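## Task

On the rack's front face (three rows, four drive blanks per row), press every blank that protrudes fully home until it latches, but do not touch the blank in the middle row that is third counting from the left when facing the rack. The rack is loose: tipping it beyond a slight amount is a failure, and it must finish in its original spot. A blank that only stays in because the robot is holding it does not count.

## Robot and tools

Robot: two six-joint arms, left_arm and right_arm, each ending in a two-finger gripper. All poses use one scene frame: origin on the table surface midway between the arms, +z up, +x out across the table, left_arm on the +y side (arm names do not refer to image sides). A gripper's fingers point along its own +z and open/close along its own y. end_effector_position is the point between the pads when closed; closed fingertips extend about 33 mm past it, open ones about 9 mm, and closing pushes the tips roughly 24 mm further out.

Row format (shared by execute_actions and move): one flat list of 20 numbers covering both arms, always all 20 even if one arm is idle. Order: left x, y, z (metres, absolute target position in the scene frame), left qw, qx, qy, qz (absolute target orientation, w first), left gripper position, force_limit, speed; then the same ten for the right arm. The last three per arm are each in [-1, 1]. Gripper position: +1 fully open (140 mm), about -0.8 pads touch, -1 closes until blocked. force_limit: about 14 N at -1, 60 N at 0, 107 N at +1. speed: gap change of roughly 30, 140, 250 mm/s at -1, 0, +1. Any number there is a command, so to leave a gripper alone resend its previous three values. To hold an arm still, resend its full pose as last reported before it stopped, with the same quaternion every time (reported quaternions drift).

execute_actions(actions): a list of actions; each action is a table of up to 15 rows, one row per 1/30 s control step; a short table repeats its last row to fill 15 steps. An empty list just returns state and images. Every step, the commanded pose is clipped to within 70 mm and 16 degrees of the measured pose, so far targets take several actions. An action is rejected for both arms if any target lies over 0.6 m from that gripper's current position along any of its axes; if the first action is malformed or fails this check, nothing in the call runs.

move(target, speed, stop_force, blocking): target is one 20-number row of absolute poses; each gripper travels in a straight line toward it, all arms finishing together, 0.5 to 10 s (cut off at 10 s). speed is top path speed in m/s, 0.002 to 0.5, default 0.25; rotation is capped at twice that in rad/s. Paths ignore obstacles and the other arm. Gripper numbers are applied at the start. stop_force (N, 20 to 80, both arms; not allowed in the first 0.2 s) ends an arm's path when the estimated push against its motion rises that much for 2 steps; the gripper then backs to where it was 2 steps earlier and holds. Use it only with slow speeds, and not if the gripper rotates during the move; omit it when pulling away from a surface. Residual push after contact can briefly be double stop_force. Near stretched-out poses there is no force estimate and the move may be refused. blocking=false returns after 0.5 s while the arm keeps going (not combinable with stop_force); then use wait(0) or stop before sending anything else.

wait(seconds): 0 to 10 s, arms hold their last commands; returns early if a running move ends. stop(): brakes the running move (needs room). zoom_image(camera, region): camera is cam_low, cam_left_wrist or cam_right_wrist; region is [x0, y0, x1, y1] pixels from the top-left of that camera's 504x504 image, at most 504 px per side. finished_scene(scene): ends the current scene (give its number) and reports success; irreversible. Sending a reply with no tool call ends everything.

Results: per-arm state line with position (m), quaternion, velocities; "Hand target" lines show the pose the controller is currently driving toward; step readings with HELD marking steps that were held back; "pose unreachable" when the clearance check altered a command; Flange force (estimated external force at the gripper, noisy, "no reading" near singularities). object_status: 0 moving, 1 blocked while opening, 2 blocked while closing (a grip), 3 reached target or pads met. position_measured counts run 3 (open) to 230 (pads met). A move adds a "move:" line: done, off_target, moving, held, fault, or contact (stop_force ended that arm's path); limits=paced means the target was clipped, limits=held means some steps were blocked and the arm may then speed up. Calibration for cam_low and the wrist cameras is given as K, distortion and T_world_to_cam; they may be off by a few degrees and millimetres.

Cautions: arms are stiff, so commanding even slightly past a firm contact can trigger a fault. Torque reaching a joint load limit (waist and shoulder 316, elbow 148, wrist joints 41.8 N m) or any external force of 144 N freezes that arm for 10 s. Push blanks slowly, ideally with stop_force, aimed straight into the rack, never hard enough to tip or slide the loose rack; do not touch the excluded blank. Keep the arms from colliding, and keep everything on the table. Holding loads heats motors; an over-temperature fault brakes the arm. Faster robot completion and smooth, low-effort motion are better.

Each tool is called after "Request:" by a JSON object that holds its "method" and its "body", one argument or row to a line.

## Session

Request:
{"method": "execute_actions", "body": {
  "actions": []
}}

Scene clock: 0.00 s.
left_arm: end_effector_position=(+0.9844, +0.8681, +0.2080) position_measured=3 object_status=3 end_effector_quat_wxyz=(+0.609, +0.047, +0.790, -0.056) end_effector_velocity=(+0.000, +0.001, +0.001) end_effector_angular_velocity=(+0.000, -0.001, +0.001) | right_arm: end_effector_position=(+0.4996, -0.7029, +0.3866) position_measured=3 object_status=3 end_effector_quat_wxyz=(-0.094, +0.461, +0.879, +0.076) end_effector_velocity=(-0.000, -0.000, -0.002) end_effector_angular_velocity=(+0.002, +0.003, -0.000)
Joint positions: left_arm=[ 0.23   0.698  1.516 -2.054  0.65   0.717] | right_arm=[-0.724  0.053  1.629  0.114  1.672 -1.275]
Joint velocities: left_arm=[ 0.    -0.    -0.001 -0.    -0.    -0.   ] | right_arm=[-0.001  0.002  0.002 -0.     0.    -0.   ]
Flange force (N, the push that the arm receives, along the gripper's own x y z axes): no reading
Hand target (left_arm): +0.984, +0.868, +0.208; +0.609, +0.047, +0.790, -0.056
Hand target (right_arm): +0.500, -0.703, +0.387; -0.094, +0.461, +0.879, +0.076

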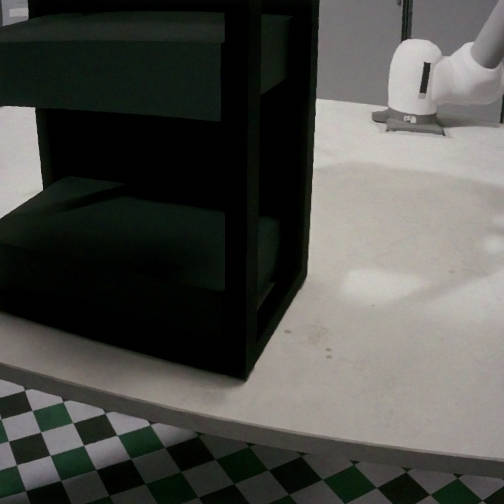

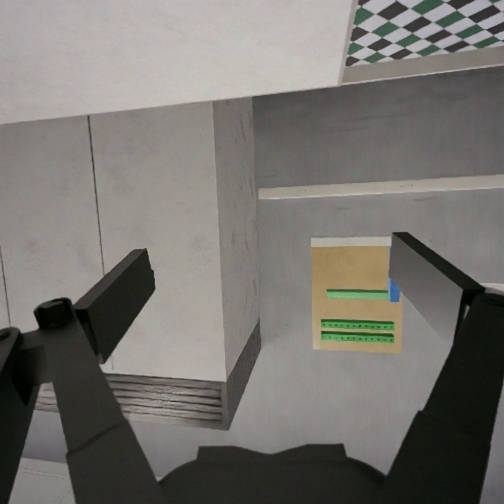

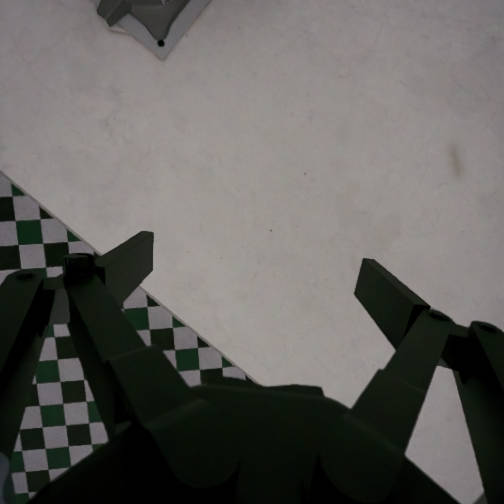

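Request:
{"method": "move", "body": {
  "target": [0.9844,0.8681,0.208,0.609,0.047,0.79,-0.056,1,0,0,0.55,-0.15,0.4,0,0.707,0,0.707,-1,0,0],
  "speed": 0.3
}}

Scene clock: 15.83 s.
left_arm: end_effector_position=(+0.9844, +0.8681, +0.2080) position_measured=3 object_status=3 end_effector_quat_wxyz=(+0.609, +0.047, +0.790, -0.056) end_effector_velocity=(-0.000, +0.000, -0.000) end_effector_angular_velocity=(+0.000, +0.001, +0.000) | right_arm: end_effector_position=(+0.5491, -0.1498, +0.3998) position_measured=233 object_status=3 end_effector_quat_wxyz=(+0.000, +0.708, -0.001, +0.706) end_effector_velocity=(+0.000, -0.000, -0.001) end_effector_angular_velocity=(-0.001, +0.001, -0.004)
Joint positions: left_arm=[ 0.23   0.698  1.516 -2.056  0.65   0.718] | right_arm=[ 0.884 -0.147  2.43   4.27   1.106 -2.324]
Joint velocities: left_arm=[ 0.     0.    -0.     0.001 -0.     0.   ] | right_arm=[ 0.001  0.003 -0.001  0.004  0.004 -0.002]
Flange force (N, the push that the arm receives, along the gripper's own x y z axes): left_arm=[0.1 -4.8 -6.1] | right_arm=[4.8 3.3 -8.0]
Hand target (left_arm): +0.984, +0.868, +0.208; +0.609, +0.047, +0.790, -0.056
Hand target (right_arm): +0.549, -0.150, +0.400; +0.000, +0.708, -0.001, +0.706
Off the commanded pose (left_arm): 0.000 m, 0 deg.
Off the commanded pose (right_arm): 0.001 m, 0 deg.
move: done; limits=paced
camera_calibration (this result's frames):
cam_left_wrist: T_world_to_cam=[[0.207283, 0.97789, 0.0276742, -1.04379], [-0.127869, -0.000963297, 0.991791, -0.072889], [0.969888, -0.20912, 0.124842, -0.625398], [0, 0, 0, 1]] pos_world=[0.813605, 0.889854, 0.179252]
cam_right_wrist: T_world_to_cam=[[0.0038867, -0.992025, 0.125983, -0.196674], [-0.298206, -0.121401, -0.94675, 0.536903], [0.954494, -0.0338891, -0.296299, -0.228191], [0, 0, 0, 1]] pos_world=[0.378679, -0.137658, 0.465477]

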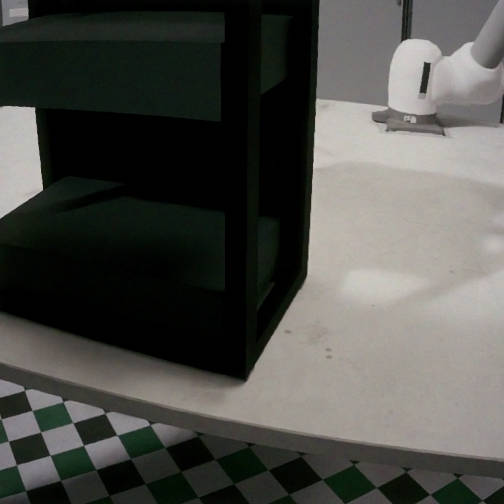

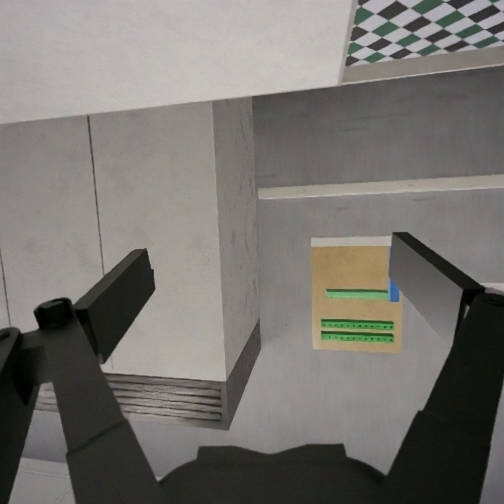

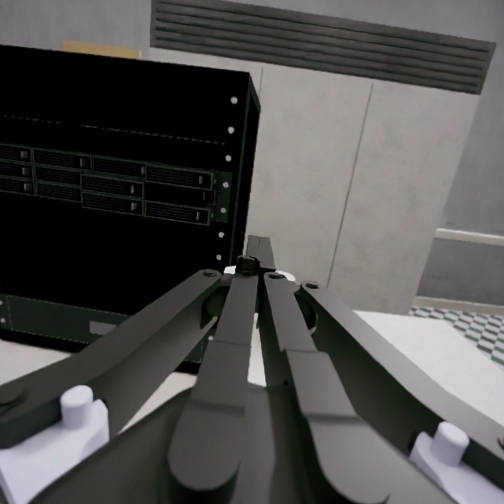

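Request:
{"method": "move", "body": {
  "target": [0.9844,0.8681,0.208,0.609,0.047,0.79,-0.056,1,0,0,0.72,0.13,0.42,0,0.707,0,0.707,-1,0,0],
  "speed": 0.3
}}

Request:
{"method": "zoom_image", "body": {
  "camera": "cam_right_wrist",
  "region": [0,100,504,300]
}}

Scene clock: 24.27 s.
left_arm: end_effector_position=(+0.9844, +0.8681, +0.2080) position_measured=3 object_status=3 end_effector_quat_wxyz=(+0.609, +0.047, +0.790, -0.056) end_effector_velocity=(-0.000, -0.000, -0.001) end_effector_angular_velocity=(-0.001, +0.001, -0.000) | right_arm: end_effector_position=(+0.7197, +0.1301, +0.4201) position_measured=233 object_status=3 end_effector_quat_wxyz=(-0.000, +0.707, +0.000, +0.707) end_effector_velocity=(+0.001, +0.000, -0.000) end_effector_angular_velocity=(-0.000, +0.000, -0.001)
Joint positions: left_arm=[ 0.23   0.698  1.516 -2.056  0.65   0.718] | right_arm=[ 0.925  0.331  1.847  4.348  1.096 -2.445]
Joint velocities: left_arm=[-0.     0.001  0.    -0.     0.001 -0.   ] | right_arm=[-0.001  0.002 -0.002  0.001 -0.    -0.001]
Flange force (N, the push that the arm receives, along the gripper's own x y z axes): left_arm=[0.3 -5.4 -5.7] | right_arm=[0.0 -4.0 5.8]
Hand target (left_arm): +0.984, +0.868, +0.208; +0.609, +0.047, +0.790, -0.056
Hand target (right_arm): +0.720, +0.130, +0.420; -0.000, +0.707, +0.000, +0.707
Off the commanded pose (left_arm): 0.000 m, 0 deg.
Off the commanded pose (right_arm): 0.000 m, 0 deg.
move: done
camera_calibration (this result's frames):
cam_left_wrist: T_world_to_cam=[[0.207284, 0.977889, 0.0276736, -1.04379], [-0.127869, -0.000962465, 0.991791, -0.0728891], [0.969888, -0.209121, 0.124842, -0.625397], [0, 0, 0, 1]] pos_world=[0.813605, 0.889854, 0.179252]
cam_right_wrist: T_world_to_cam=[[0.00501934, -0.991897, 0.126947, 0.0764597], [-0.295453, -0.122752, -0.947438, 0.639443], [0.955344, -0.0327515, -0.293675, -0.377382], [0, 0, 0, 1]] pos_world=[0.549072, 0.141973, 0.485299]

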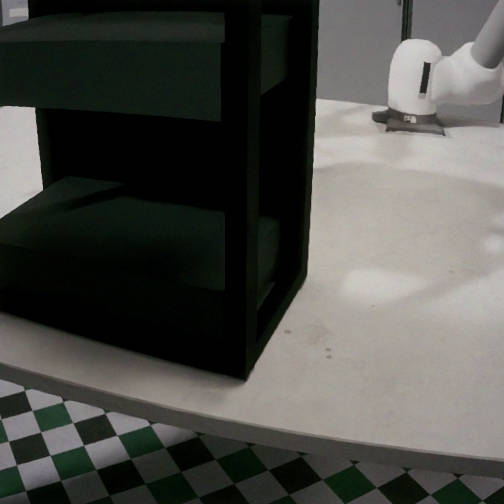

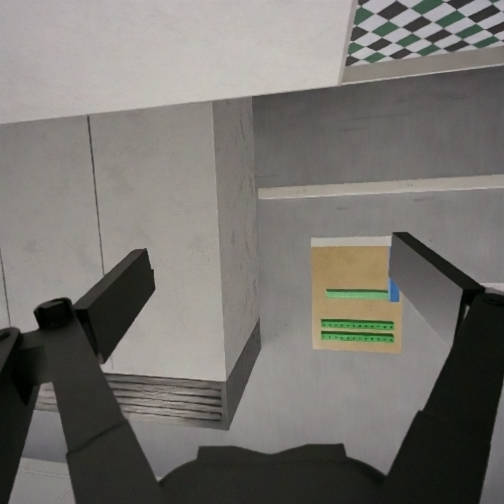

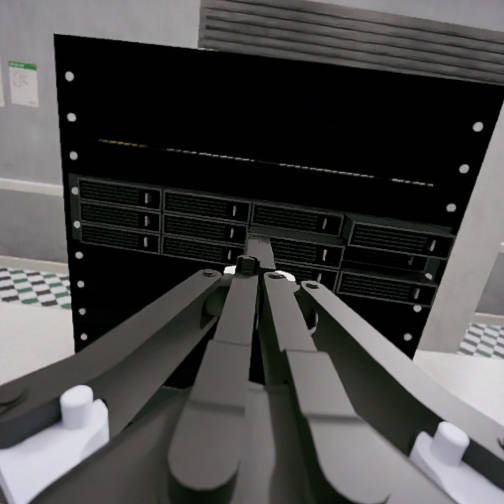

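Region (0, 100, 504, 300) of cam_right_wrist's 504x504 image, scaled by 1.000; it fills the top 200 rows of this view, and the rest is white.

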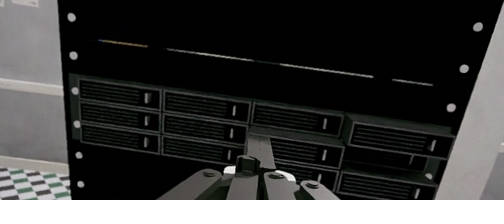

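Request:
{"method": "move", "body": {
  "target": [0.95,0.65,0.75,0,0,1,0,1,0,0,0.75,-0.13,0.38,-0.354,0.612,0.354,0.612,1,0,0],
  "speed": 0.3
}}

Request:
{"method": "move", "body": {
  "target": [0.95,0.2,0.72,0,0,1,0,1,0,0,0.75,-0.13,0.38,-0.354,0.612,0.354,0.612,1,0,0],
  "speed": 0.3
}}

Scene clock: 44.23 s.
left_arm: end_effector_position=(+0.9490, +0.6501, +0.7478) position_measured=3 object_status=3 end_effector_quat_wxyz=(+0.351, -0.002, +0.936, +0.036) end_effector_velocity=(+0.000, -0.002, +0.002) end_effector_angular_velocity=(+0.022, -0.002, +0.003) | right_arm: end_effector_position=(+0.7508, -0.1304, +0.3805) position_measured=3 object_status=3 end_effector_quat_wxyz=(-0.353, +0.612, +0.355, +0.613) end_effector_velocity=(+0.001, +0.000, +0.001) end_effector_angular_velocity=(+0.001, -0.002, +0.003)
Joint positions: left_arm=[-0.126  0.755  0.035  0.016  1.631 -1.489] | right_arm=[-0.083  0.203  2.114  1.922  1.215 -0.813]
Joint velocities: left_arm=[-0.01  -0.001 -0.001  0.024 -0.002  0.006] | right_arm=[-0.001  0.001 -0.003 -0.003  0.003  0.001]
Flange force (N, the push that the arm receives, along the gripper's own x y z axes): left_arm=no reading | right_arm=[0.8 5.2 5.9]
Hand target (left_arm): +0.949, +0.650, +0.748; +0.351, -0.002, +0.936, +0.037
Hand target (right_arm): +0.751, -0.130, +0.381; -0.353, +0.611, +0.355, +0.613
Off the commanded pose (left_arm): 0.002 m, 41 deg; orientation clipped at the last step of the last action.
Off the commanded pose (right_arm): 0.001 m, 0 deg.
elbow stopped short (left arm): the move would have taken joint 3 (elbow) straighter than the controller allows; a more bent joint 3 avoids this.
move: off_target (left_arm); limits=paced
camera_calibration (this result's frames):
cam_left_wrist: T_world_to_cam=[[0.0590637, 0.995316, 0.0765387, -0.745422], [0.455342, -0.0950934, 0.885224, -1.02557], [0.888356, -0.0174333, -0.458825, -0.314808], [0, 0, 0, 1]] pos_world=[0.790675, 0.638917, 0.820474]
cam_right_wrist: T_world_to_cam=[[0.861514, -0.490865, 0.129787, -0.755795], [-0.0384604, -0.317976, -0.947318, 0.360741], [0.506274, 0.811137, -0.29282, 0.0196012], [0, 0, 0, 1]] pos_world=[0.655079, -0.272185, 0.445568]

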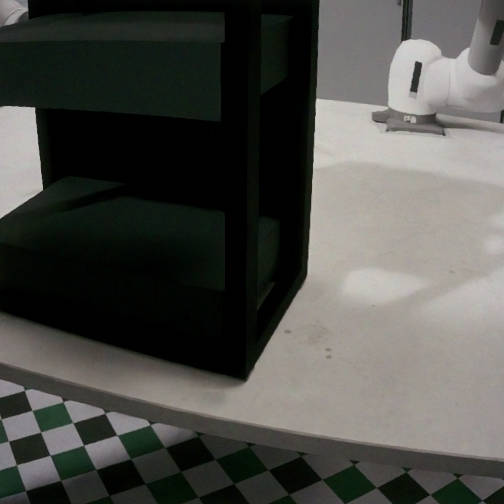

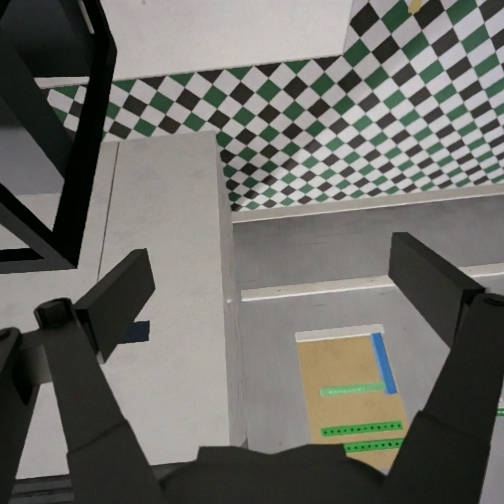

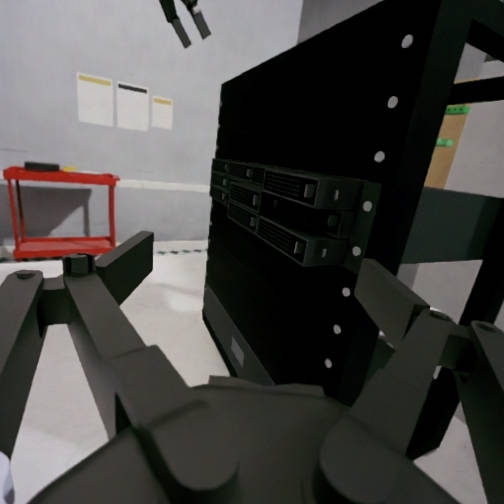

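Scene clock: 46.83 s.
left_arm: end_effector_position=(+0.9494, +0.2004, +0.7187) position_measured=3 object_status=3 end_effector_quat_wxyz=(+0.353, +0.004, +0.930, -0.104) end_effector_velocity=(-0.001, +0.000, +0.003) end_effector_angular_velocity=(-0.034, +0.007, +0.004) | right_arm: end_effector_position=(+0.7500, -0.1300, +0.3800) position_measured=3 object_status=3 end_effector_quat_wxyz=(-0.354, +0.612, +0.354, +0.612) end_effector_velocity=(-0.000, -0.000, -0.001) end_effector_angular_velocity=(-0.001, +0.001, -0.001)
Joint positions: left_arm=[-0.557  0.799  0.035  0.042  1.555 -1.897] | right_arm=[-0.083  0.203  2.115  1.922  1.215 -0.811]
Joint velocities: left_arm=[ 0.009 -0.001 -0.002 -0.028 -0.001 -0.019] | right_arm=[-0.    -0.     0.002 -0.    -0.001 -0.   ]
Flange force (N, the push that the arm receives, along the gripper's own x y z axes): left_arm=no reading | right_arm=[4.9 0.1 1.9]
Hand target (left_arm): +0.949, +0.200, +0.719; +0.353, +0.004, +0.930, -0.105
Hand target (right_arm): +0.750, -0.130, +0.380; -0.354, +0.612, +0.354, +0.612
Off the commanded pose (left_arm): 0.002 m, 43 deg; orientation clipped at the last step of the last action.
Off the commanded pose (right_arm): 0.000 m, 0 deg.
elbow stopped short (left arm): the move would have taken joint 3 (elbow) straighter than the controller allows; a more bent joint 3 avoids this.
move: off_target (left_arm); limits=paced
camera_calibration (this result's frames):
cam_left_wrist: T_world_to_cam=[[0.168388, 0.969842, -0.176217, -0.212618], [0.447059, 0.0841873, 0.890534, -1.07459], [0.878512, -0.228734, -0.4194, -0.313], [0, 0, 0, 1]] pos_world=[0.79118, 0.225079, 0.788218]
cam_right_wrist: T_world_to_cam=[[0.862203, -0.490371, 0.127053, -0.754287], [-0.0408333, -0.317277, -0.947453, 0.362251], [0.504914, 0.811709, -0.293581, 0.0209386], [0, 0, 0, 1]] pos_world=[0.654568, -0.271942, 0.445198]

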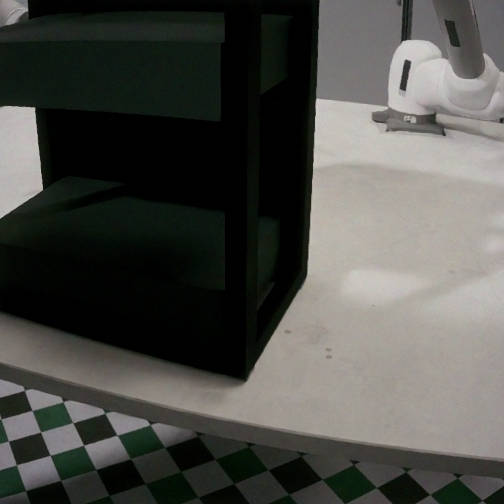

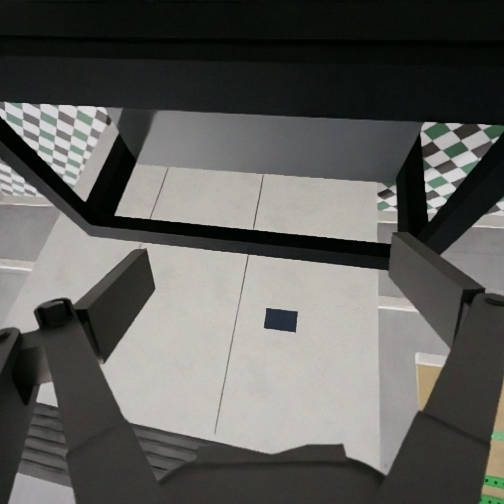

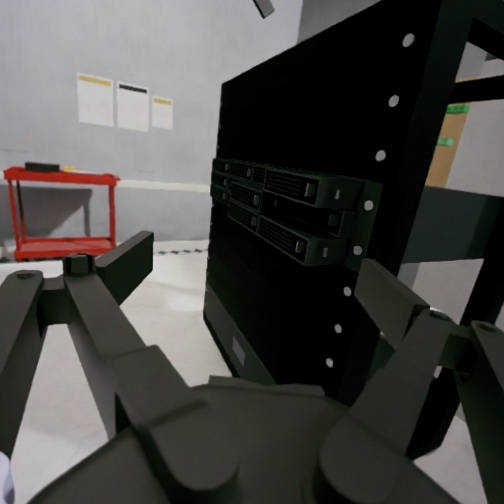

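Request:
{"method": "zoom_image", "body": {
  "camera": "cam_right_wrist",
  "region": [200,140,390,280]
}}

Region (200, 140, 390, 280) of cam_right_wrist's 504x504 image, scaled by 2.653, with more detail than that image has; it fills the top 371 rows of this view, and the rest is white.

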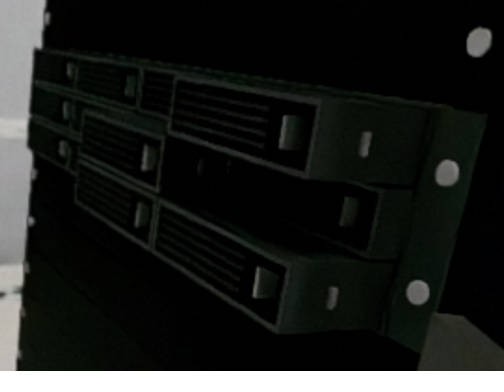

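Request:
{"method": "move", "body": {
  "target": [0.955,0.07,0.64,0.419,0.118,0.898,-0.055,-1,0,0,0.77,-0.015,0.367,0.035,0.706,-0.035,0.706,-1,0,0],
  "speed": 0.2
}}

Request:
{"method": "move", "body": {
  "target": [0.955,0.07,0.58,0.419,0.118,0.898,-0.055,-1,0,0,0.77,-0.015,0.367,0.035,0.706,-0.035,0.706,-1,0,0],
  "speed": 0.01,
  "stop_force": 20
}}

Scene clock: 68.70 s.
left_arm: end_effector_position=(+0.9552, +0.0701, +0.6400) position_measured=233 object_status=3 end_effector_quat_wxyz=(+0.419, +0.118, +0.899, -0.055) end_effector_velocity=(-0.001, -0.003, -0.001) end_effector_angular_velocity=(+0.001, -0.000, -0.003) | right_arm: end_effector_position=(+0.7693, -0.0147, +0.3665) position_measured=233 object_status=3 end_effector_quat_wxyz=(+0.035, +0.707, -0.035, +0.705) end_effector_velocity=(+0.000, +0.001, -0.001) end_effector_angular_velocity=(-0.001, +0.001, -0.004)
Joint positions: left_arm=[-0.703  0.627  0.58   0.205  1.085 -1.822] | right_arm=[ 0.75   0.305  2.005  4.227  1.094 -2.282]
Joint velocities: left_arm=[-0.003  0.     0.001  0.001 -0.001  0.   ] | right_arm=[ 0.003  0.004 -0.004  0.007  0.004 -0.005]
Flange force (N, the push that the arm receives, along the gripper's own x y z axes): left_arm=no reading | right_arm=[-1.5 -8.2 1.2]
Hand target (left_arm): +0.955, +0.070, +0.640; +0.419, +0.118, +0.899, -0.055
Hand target (right_arm): +0.769, -0.015, +0.366; +0.035, +0.707, -0.035, +0.705
Off the commanded pose (left_arm): 0.000 m, 0 deg.
Off the commanded pose (right_arm): 0.001 m, 0 deg.
move: done
camera_calibration (this result's frames):
cam_left_wrist: T_world_to_cam=[[0.338623, 0.94058, 0.0253919, -0.390698], [0.286534, -0.128786, 0.949375, -0.865568], [0.896233, -0.314204, -0.313118, -0.459904], [0, 0, 0, 1]] pos_world=[0.792495, 0.111506, 0.687665]
cam_right_wrist: T_world_to_cam=[[-0.0923234, -0.98765, 0.126586, 0.0145433], [-0.308277, -0.0925312, -0.946786, 0.59563], [0.946806, -0.126434, -0.295927, -0.439281], [0, 0, 0, 1]] pos_world=[0.600876, 0.0139381, 0.432099]

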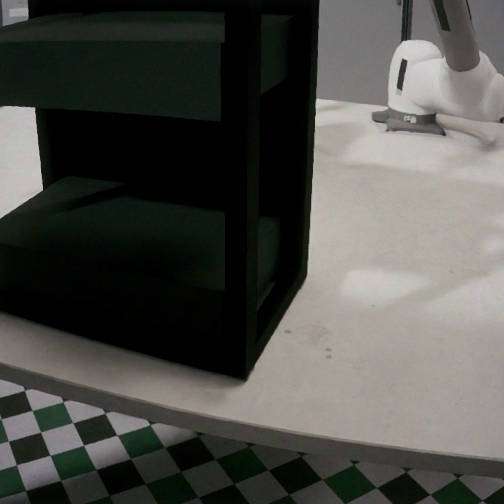

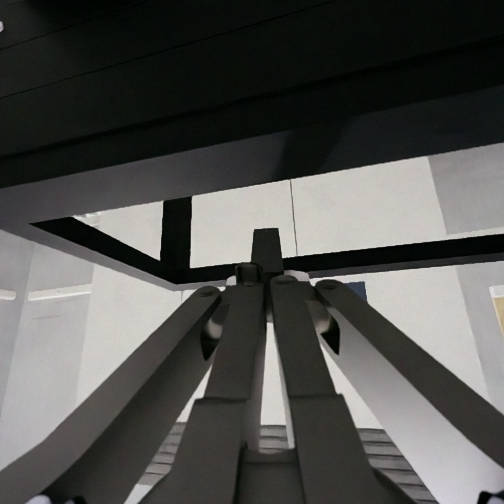

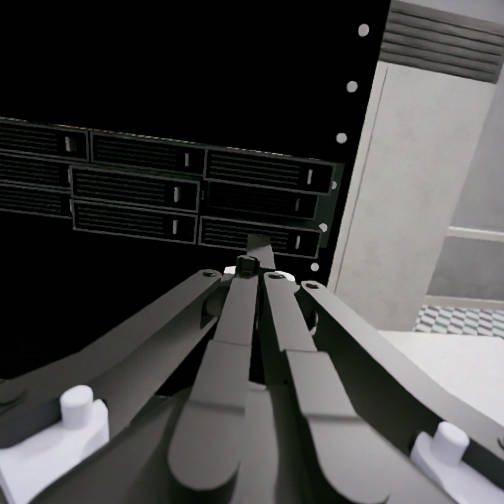

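action 0: stop_force needs each arm's force reading of the 0.2 s before this call, and left_arm is near a pose that gives none; nothing of the call was run and nothing moved

Request:
{"method": "move", "body": {
  "target": [0.955,0.075,0.614,0.419,0.118,0.898,-0.055,-1,0,0,0.8,-0.018,0.366,0.035,0.706,-0.035,0.706,-1,0,0],
  "speed": 0.04
}}

Request:
{"method": "move", "body": {
  "target": [0.955,0.075,0.58,0.419,0.118,0.898,-0.055,-1,0,0,0.8,-0.018,0.366,0.035,0.706,-0.035,0.706,-1,0,0],
  "speed": 0.006,
  "stop_force": 20
}}

Scene clock: 77.43 s.
left_arm: end_effector_position=(+0.9550, +0.0750, +0.6141) position_measured=233 object_status=3 end_effector_quat_wxyz=(+0.419, +0.118, +0.898, -0.055) end_effector_velocity=(-0.000, -0.001, -0.001) end_effector_angular_velocity=(+0.000, +0.001, -0.001) | right_arm: end_effector_position=(+0.8000, -0.0180, +0.3660) position_measured=233 object_status=3 end_effector_quat_wxyz=(+0.035, +0.706, -0.035, +0.706) end_effector_velocity=(+0.001, -0.001, +0.001) end_effector_angular_velocity=(+0.000, -0.002, -0.001)
Joint positions: left_arm=[-0.698  0.598  0.678  0.209  1.016 -1.832] | right_arm=[ 0.711  0.33   1.971  4.196  1.067 -2.275]
Joint velocities: left_arm=[-0.001 -0.     0.003  0.    -0.002 -0.   ] | right_arm=[-0.002  0.    -0.001 -0.001  0.001  0.   ]
Flange force (N, the push that the arm receives, along the gripper's own x y z axes): left_arm=[4.8 3.3 -1.7] | right_arm=[2.7 -4.0 1.0]
Hand target (left_arm): +0.955, +0.075, +0.614; +0.419, +0.118, +0.898, -0.055
Hand target (right_arm): +0.800, -0.018, +0.366; +0.035, +0.706, -0.035, +0.706
Off the commanded pose (left_arm): 0.000 m, 0 deg.
Off the commanded pose (right_arm): 0.000 m, 0 deg.
move: done
camera_calibration (this result's frames):
cam_left_wrist: T_world_to_cam=[[0.339067, 0.940429, 0.0250521, -0.394798], [0.286561, -0.128609, 0.949391, -0.840307], [0.896056, -0.314728, -0.313097, -0.46606], [0, 0, 0, 1]] pos_world=[0.792278, 0.116526, 0.661748]
cam_right_wrist: T_world_to_cam=[[-0.0933056, -0.987498, 0.127053, 0.0147621], [-0.306017, -0.0929891, -0.947474, 0.602778], [0.947443, -0.127285, -0.293515, -0.470226], [0, 0, 0, 1]] pos_world=[0.63135, 0.0107766, 0.431223]

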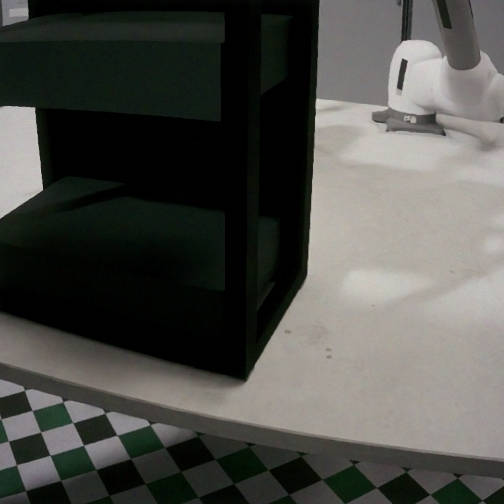

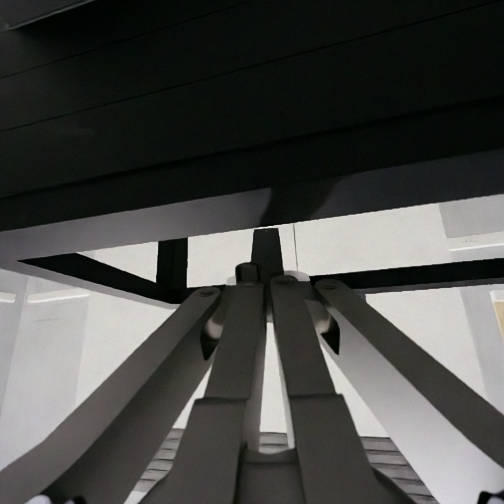

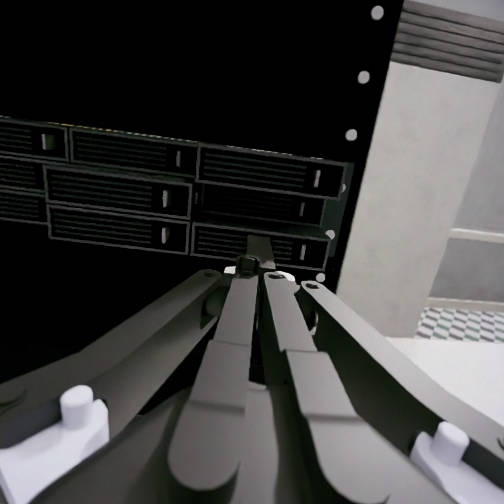

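Scene clock: 80.07 s.
left_arm: end_effector_position=(+0.9549, +0.0751, +0.6007) position_measured=233 object_status=3 end_effector_quat_wxyz=(+0.419, +0.118, +0.898, -0.055) end_effector_velocity=(+0.000, -0.000, -0.001) end_effector_angular_velocity=(+0.001, +0.003, -0.001) | right_arm: end_effector_position=(+0.8000, -0.0180, +0.3660) position_measured=233 object_status=3 end_effector_quat_wxyz=(+0.035, +0.706, -0.035, +0.706) end_effector_velocity=(+0.000, +0.000, -0.001) end_effector_angular_velocity=(-0.000, +0.001, +0.000)
Joint positions: left_arm=[-0.698  0.588  0.719  0.213  0.985 -1.84 ] | right_arm=[ 0.711  0.33   1.971  4.196  1.067 -2.275]
Joint velocities: left_arm=[ 0.     0.002 -0.004 -0.002  0.004  0.002] | right_arm=[-0.     0.001 -0.    -0.    -0.001  0.   ]
Flange force (N, the push that the arm receives, along the gripper's own x y z axes): left_arm=[-1.1 2.0 -13.3] | right_arm=[2.5 -2.2 -1.7]
Hand target (left_arm): +0.955, +0.075, +0.601; +0.419, +0.118, +0.898, -0.055
Hand target (right_arm): +0.800, -0.018, +0.366; +0.035, +0.706, -0.035, +0.706
Off the commanded pose (left_arm): 0.021 m, 0 deg.
Off the commanded pose (right_arm): 0.000 m, 0 deg.
move: contact (left_arm)
camera_calibration (this result's frames):
cam_left_wrist: T_world_to_cam=[[0.338992, 0.940456, 0.0250314, -0.394427], [0.286241, -0.128449, 0.949509, -0.827395], [0.896187, -0.314711, -0.312741, -0.470466], [0, 0, 0, 1]] pos_world=[0.792167, 0.116602, 0.648358]
cam_right_wrist: T_world_to_cam=[[-0.0932826, -0.987499, 0.127063, 0.0147482], [-0.306033, -0.0930033, -0.947467, 0.602782], [0.94744, -0.127268, -0.293531, -0.470235], [0, 0, 0, 1]] pos_world=[0.631366, 0.0107788, 0.431214]

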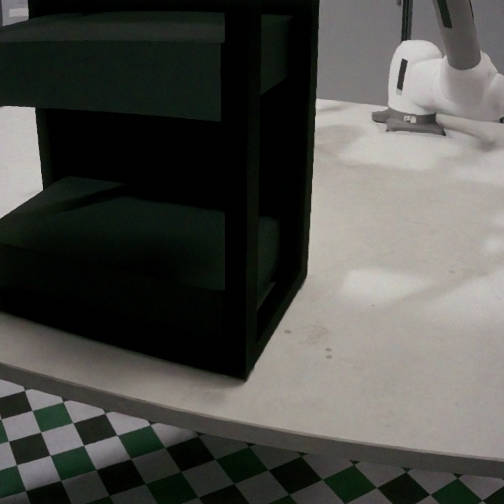

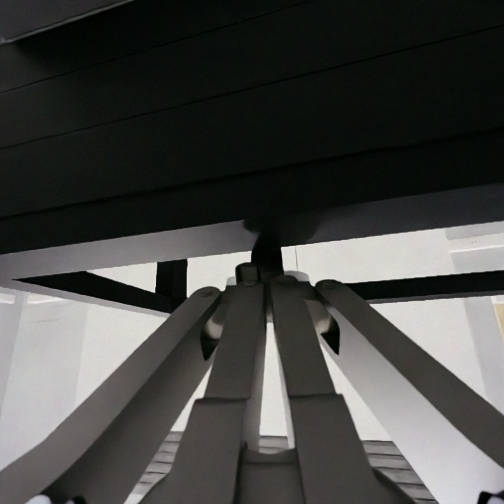

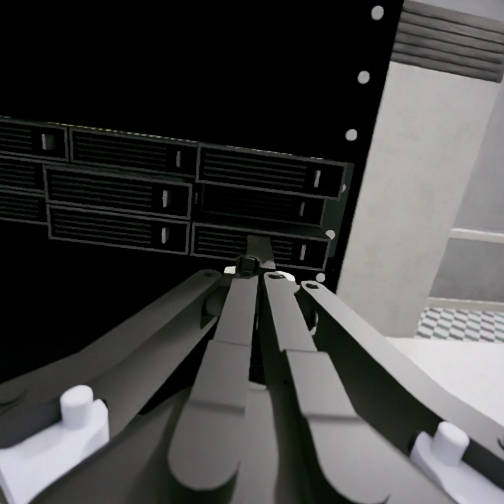

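The left arm is bracing the rack. Now pushing the bottom-right blank, aimed slightly low.

Request:
{"method": "move", "body": {
  "target": [0.9549,0.0751,0.6007,0.419,0.118,0.898,-0.055,-1,0,0,0.86,-0.024,0.362,0.035,0.706,-0.035,0.706,-1,0,0],
  "speed": 0.01,
  "stop_force": 35
}}

Scene clock: 88.67 s.
left_arm: end_effector_position=(+0.9550, +0.0751, +0.6007) position_measured=233 object_status=3 end_effector_quat_wxyz=(+0.419, +0.118, +0.898, -0.055) end_effector_velocity=(+0.000, +0.000, -0.001) end_effector_angular_velocity=(+0.002, +0.001, +0.000) | right_arm: end_effector_position=(+0.8448, -0.0223, +0.3629) position_measured=233 object_status=3 end_effector_quat_wxyz=(+0.035, +0.706, -0.035, +0.706) end_effector_velocity=(-0.002, -0.001, +0.002) end_effector_angular_velocity=(+0.005, +0.000, -0.003)
Joint positions: left_arm=[-0.698  0.588  0.718  0.213  0.986 -1.84 ] | right_arm=[ 0.658  0.37   1.918  4.155  1.026 -2.265]
Joint velocities: left_arm=[-0.     0.001  0.     0.001  0.001  0.   ] | right_arm=[ 0.002 -0.005  0.002  0.006  0.001  0.   ]
Flange force (N, the push that the arm receives, along the gripper's own x y z axes): left_arm=[-11.1 1.8 -4.4] | right_arm=[16.8 5.4 -53.1]
Hand target (left_arm): +0.955, +0.075, +0.601; +0.419, +0.118, +0.898, -0.055
Hand target (right_arm): +0.845, -0.022, +0.363; +0.035, +0.706, -0.035, +0.706
Off the commanded pose (left_arm): 0.000 m, 0 deg.
Off the commanded pose (right_arm): 0.015 m, 0 deg.
move: contact (right_arm)
camera_calibration (this result's frames):
cam_left_wrist: T_world_to_cam=[[0.339059, 0.940431, 0.0250675, -0.394566], [0.286462, -0.128587, 0.949423, -0.827531], [0.896091, -0.31473, -0.312997, -0.470292], [0, 0, 0, 1]] pos_world=[0.792262, 0.116638, 0.648369]
cam_right_wrist: T_world_to_cam=[[-0.0930733, -0.987489, 0.127287, 0.0147786], [-0.306008, -0.0932838, -0.947448, 0.613066], [0.947468, -0.127133, -0.293498, -0.51425], [0, 0, 0, 1]] pos_world=[0.676215, 0.00640467, 0.428036]

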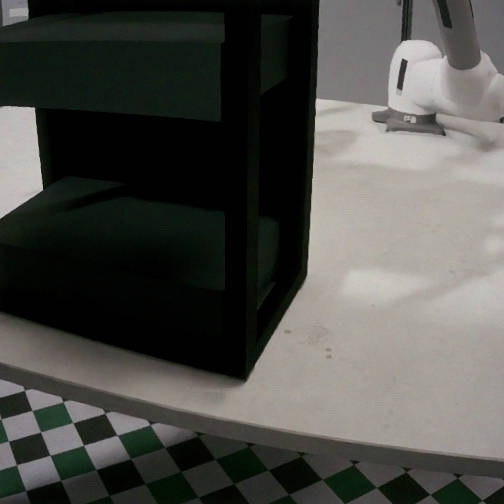

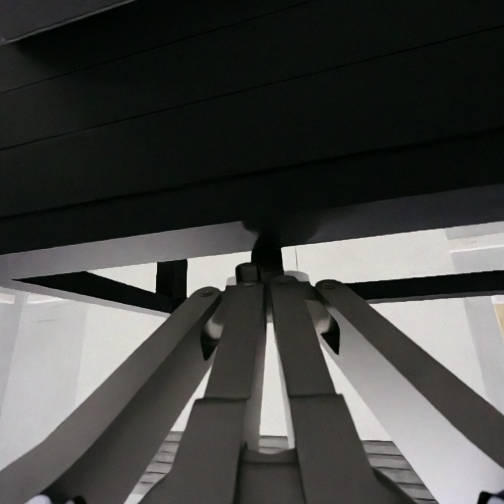

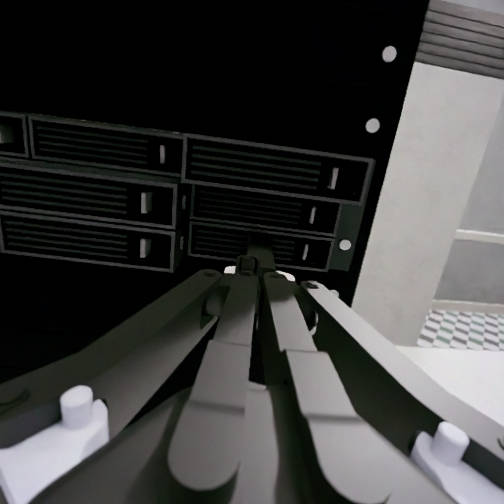

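Request:
{"method": "move", "body": {
  "target": [0.9549,0.0751,0.6007,0.419,0.118,0.898,-0.055,-1,0,0,0.795,-0.018,0.36,0.035,0.706,-0.035,0.706,-1,0,0],
  "speed": 0.1
}}

Request:
{"method": "move", "body": {
  "target": [0.9549,0.0751,0.6007,0.419,0.118,0.898,-0.055,-1,0,0,0.812,0.09,0.355,0.035,0.706,-0.035,0.706,-1,0,0],
  "speed": 0.15
}}

Request:
{"method": "move", "body": {
  "target": [0.9549,0.0751,0.6007,0.419,0.118,0.898,-0.055,-1,0,0,0.846,0.0866,0.355,0.035,0.706,-0.035,0.706,-1,0,0],
  "speed": 0.025,
  "stop_force": 35
}}

Scene clock: 98.50 s.
left_arm: end_effector_position=(+0.9549, +0.0751, +0.6007) position_measured=233 object_status=3 end_effector_quat_wxyz=(+0.419, +0.118, +0.898, -0.055) end_effector_velocity=(+0.000, +0.001, +0.002) end_effector_angular_velocity=(-0.002, -0.002, +0.001) | right_arm: end_effector_position=(+0.7951, -0.0180, +0.3599) position_measured=233 object_status=3 end_effector_quat_wxyz=(+0.035, +0.706, -0.035, +0.706) end_effector_velocity=(-0.001, -0.000, +0.000) end_effector_angular_velocity=(-0.002, -0.000, -0.000)
Joint positions: left_arm=[-0.698  0.588  0.718  0.213  0.986 -1.84 ] | right_arm=[ 0.716  0.333  1.982  4.194  1.077 -2.264]
Joint velocities: left_arm=[ 0.001 -0.001 -0.001 -0.001 -0.001  0.   ] | right_arm=[ 0.001 -0.001  0.002  0.001  0.002 -0.002]
Flange force (N, the push that the arm receives, along the gripper's own x y z axes): left_arm=[0.2 2.7 -14.1] | right_arm=[1.5 -0.9 -0.8]
Hand target (left_arm): +0.955, +0.075, +0.601; +0.419, +0.118, +0.898, -0.055
Hand target (right_arm): +0.795, -0.018, +0.360; +0.035, +0.706, -0.035, +0.706
Off the commanded pose (left_arm): 0.000 m, 0 deg.
Off the commanded pose (right_arm): 0.000 m, 0 deg.
move: done
camera_calibration (this result's frames):
cam_left_wrist: T_world_to_cam=[[0.339111, 0.940413, 0.0250522, -0.394538], [0.28659, -0.128634, 0.949379, -0.827583], [0.89603, -0.314765, -0.313134, -0.470076], [0, 0, 0, 1]] pos_world=[0.792171, 0.116609, 0.648377]
cam_right_wrist: T_world_to_cam=[[-0.093337, -0.987506, 0.126962, 0.0151085], [-0.306179, -0.0928704, -0.947433, 0.595618], [0.947387, -0.127304, -0.293686, -0.467274], [0, 0, 0, 1]] pos_world=[0.626465, 0.0107494, 0.425158]

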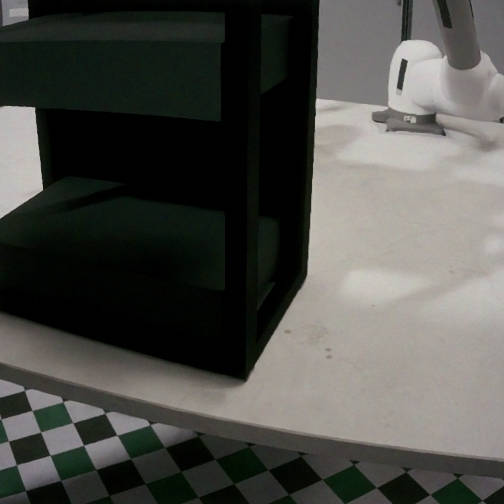

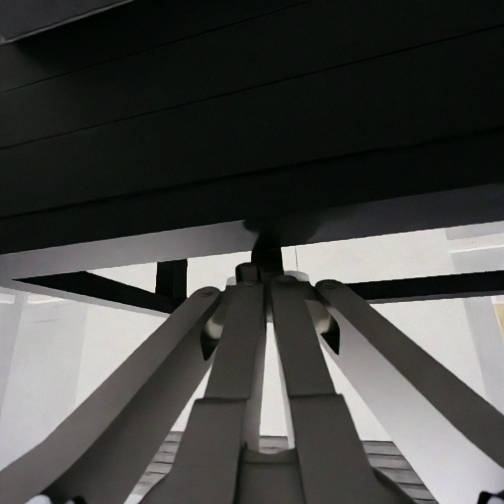

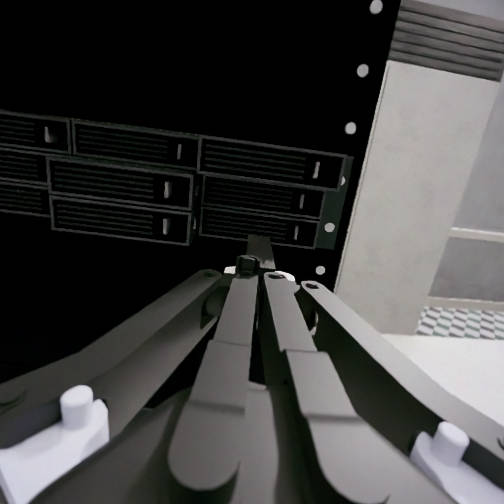

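Scene clock: 99.63 s.
left_arm: end_effector_position=(+0.9549, +0.0751, +0.6007) position_measured=233 object_status=3 end_effector_quat_wxyz=(+0.419, +0.118, +0.898, -0.055) end_effector_velocity=(-0.001, -0.001, +0.002) end_effector_angular_velocity=(-0.001, -0.001, -0.001) | right_arm: end_effector_position=(+0.8119, +0.0900, +0.3550) position_measured=233 object_status=3 end_effector_quat_wxyz=(+0.035, +0.706, -0.035, +0.706) end_effector_velocity=(+0.000, +0.001, +0.004) end_effector_angular_velocity=(+0.003, -0.003, +0.000)
Joint positions: left_arm=[-0.698  0.588  0.718  0.213  0.986 -1.84 ] | right_arm=[ 0.81   0.458  1.797  4.299  1.113 -2.36 ]
Joint velocities: left_arm=[-0.002 -0.001 -0.002 -0.     0.001 -0.   ] | right_arm=[ 0.001 -0.002 -0.004  0.001  0.    -0.001]
Flange force (N, the push that the arm receives, along the gripper's own x y z axes): left_arm=[-4.6 1.4 -12.8] | right_arm=[-1.0 -6.1 6.5]
Hand target (left_arm): +0.955, +0.075, +0.601; +0.419, +0.118, +0.898, -0.055
Hand target (right_arm): +0.812, +0.090, +0.355; +0.035, +0.706, -0.035, +0.706
Off the commanded pose (left_arm): 0.000 m, 0 deg.
Off the commanded pose (right_arm): 0.000 m, 0 deg.
move: done
camera_calibration (this result's frames):
cam_left_wrist: T_world_to_cam=[[0.339111, 0.940413, 0.025052, -0.394537], [0.28659, -0.128634, 0.949378, -0.827583], [0.89603, -0.314765, -0.313134, -0.470076], [0, 0, 0, 1]] pos_world=[0.792171, 0.116609, 0.648377]
cam_right_wrist: T_world_to_cam=[[-0.0932017, -0.987517, 0.126978, 0.123837], [-0.306255, -0.0929158, -0.947404, 0.606161], [0.947376, -0.127187, -0.293772, -0.470858], [0, 0, 0, 1]] pos_world=[0.643261, 0.118726, 0.42023]

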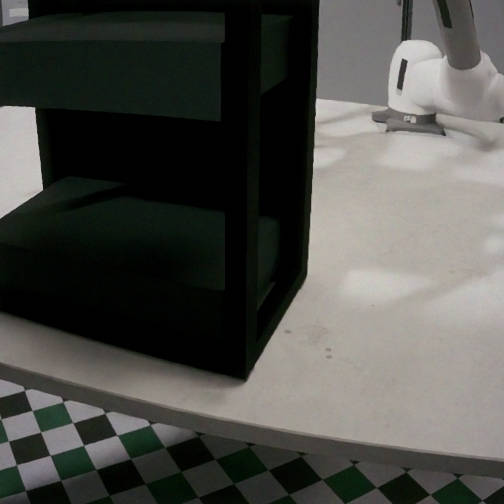

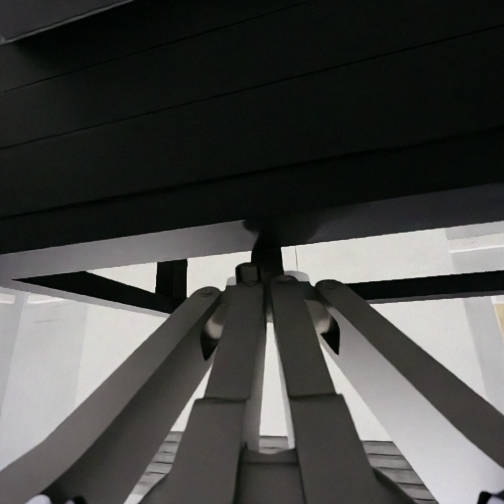

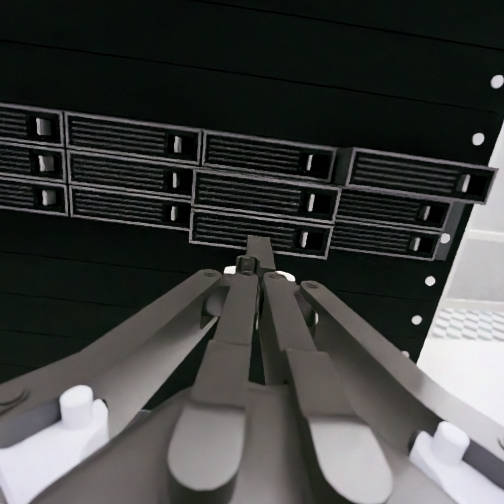

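Scene clock: 101.27 s.
left_arm: end_effector_position=(+0.9549, +0.0751, +0.6007) position_measured=233 object_status=3 end_effector_quat_wxyz=(+0.419, +0.118, +0.898, -0.055) end_effector_velocity=(+0.000, +0.000, +0.000) end_effector_angular_velocity=(-0.000, -0.000, +0.000) | right_arm: end_effector_position=(+0.8459, +0.0866, +0.3550) position_measured=233 object_status=3 end_effector_quat_wxyz=(+0.035, +0.706, -0.035, +0.706) end_effector_velocity=(+0.001, -0.001, -0.000) end_effector_angular_velocity=(-0.000, +0.000, -0.001)
Joint positions: left_arm=[-0.698  0.588  0.718  0.213  0.986 -1.84 ] | right_arm=[ 0.771  0.483  1.757  4.275  1.079 -2.361]
Joint velocities: left_arm=[ 0.     0.001 -0.001  0.     0.     0.   ] | right_arm=[-0.001  0.001 -0.001 -0.001 -0.     0.   ]
Flange force (N, the push that the arm receives, along the gripper's own x y z axes): left_arm=[2.4 1.9 -15.2] | right_arm=[2.6 -10.3 -8.3]
Hand target (left_arm): +0.955, +0.075, +0.601; +0.419, +0.118, +0.898, -0.055
Hand target (right_arm): +0.846, +0.087, +0.355; +0.035, +0.706, -0.035, +0.706
Off the commanded pose (left_arm): 0.000 m, 0 deg.
Off the commanded pose (right_arm): 0.000 m, 0 deg.
move: done
camera_calibration (this result's frames):
cam_left_wrist: T_world_to_cam=[[0.339112, 0.940413, 0.0250451, -0.394534], [0.286544, -0.128612, 0.949395, -0.827584], [0.896044, -0.314775, -0.313084, -0.470121], [0, 0, 0, 1]] pos_world=[0.792179, 0.116605, 0.648398]
cam_right_wrist: T_world_to_cam=[[-0.0932939, -0.9875, 0.127046, 0.123742], [-0.306018, -0.0929855, -0.947474, 0.616155], [0.947443, -0.127272, -0.293518, -0.503715], [0, 0, 0, 1]] pos_world=[0.67734, 0.11538, 0.420221]

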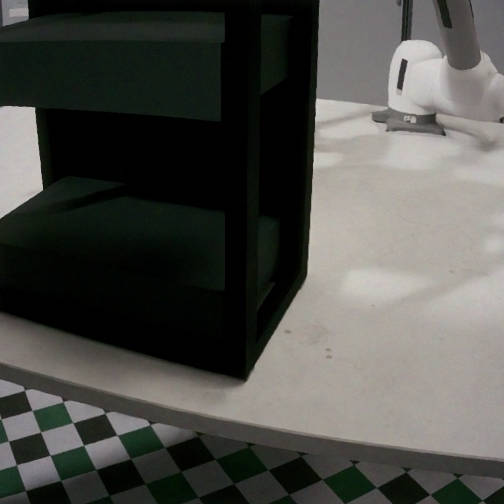

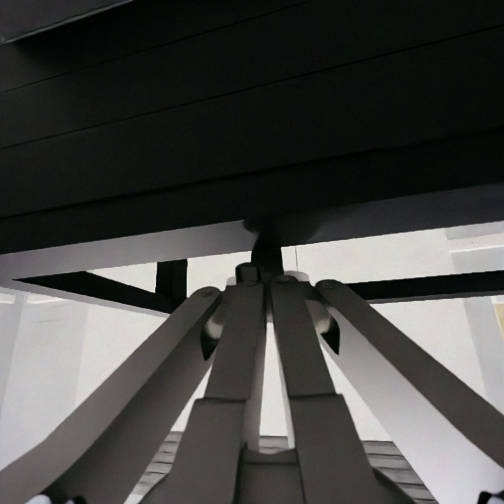

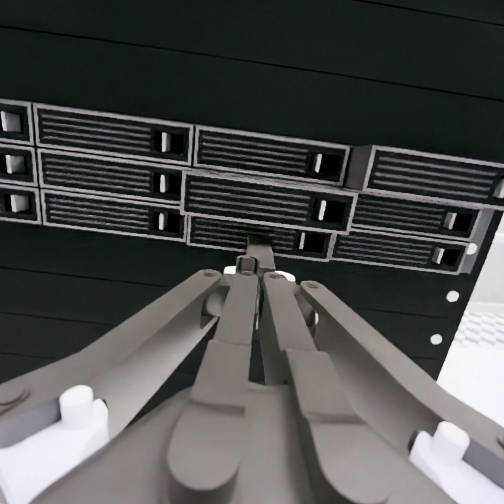

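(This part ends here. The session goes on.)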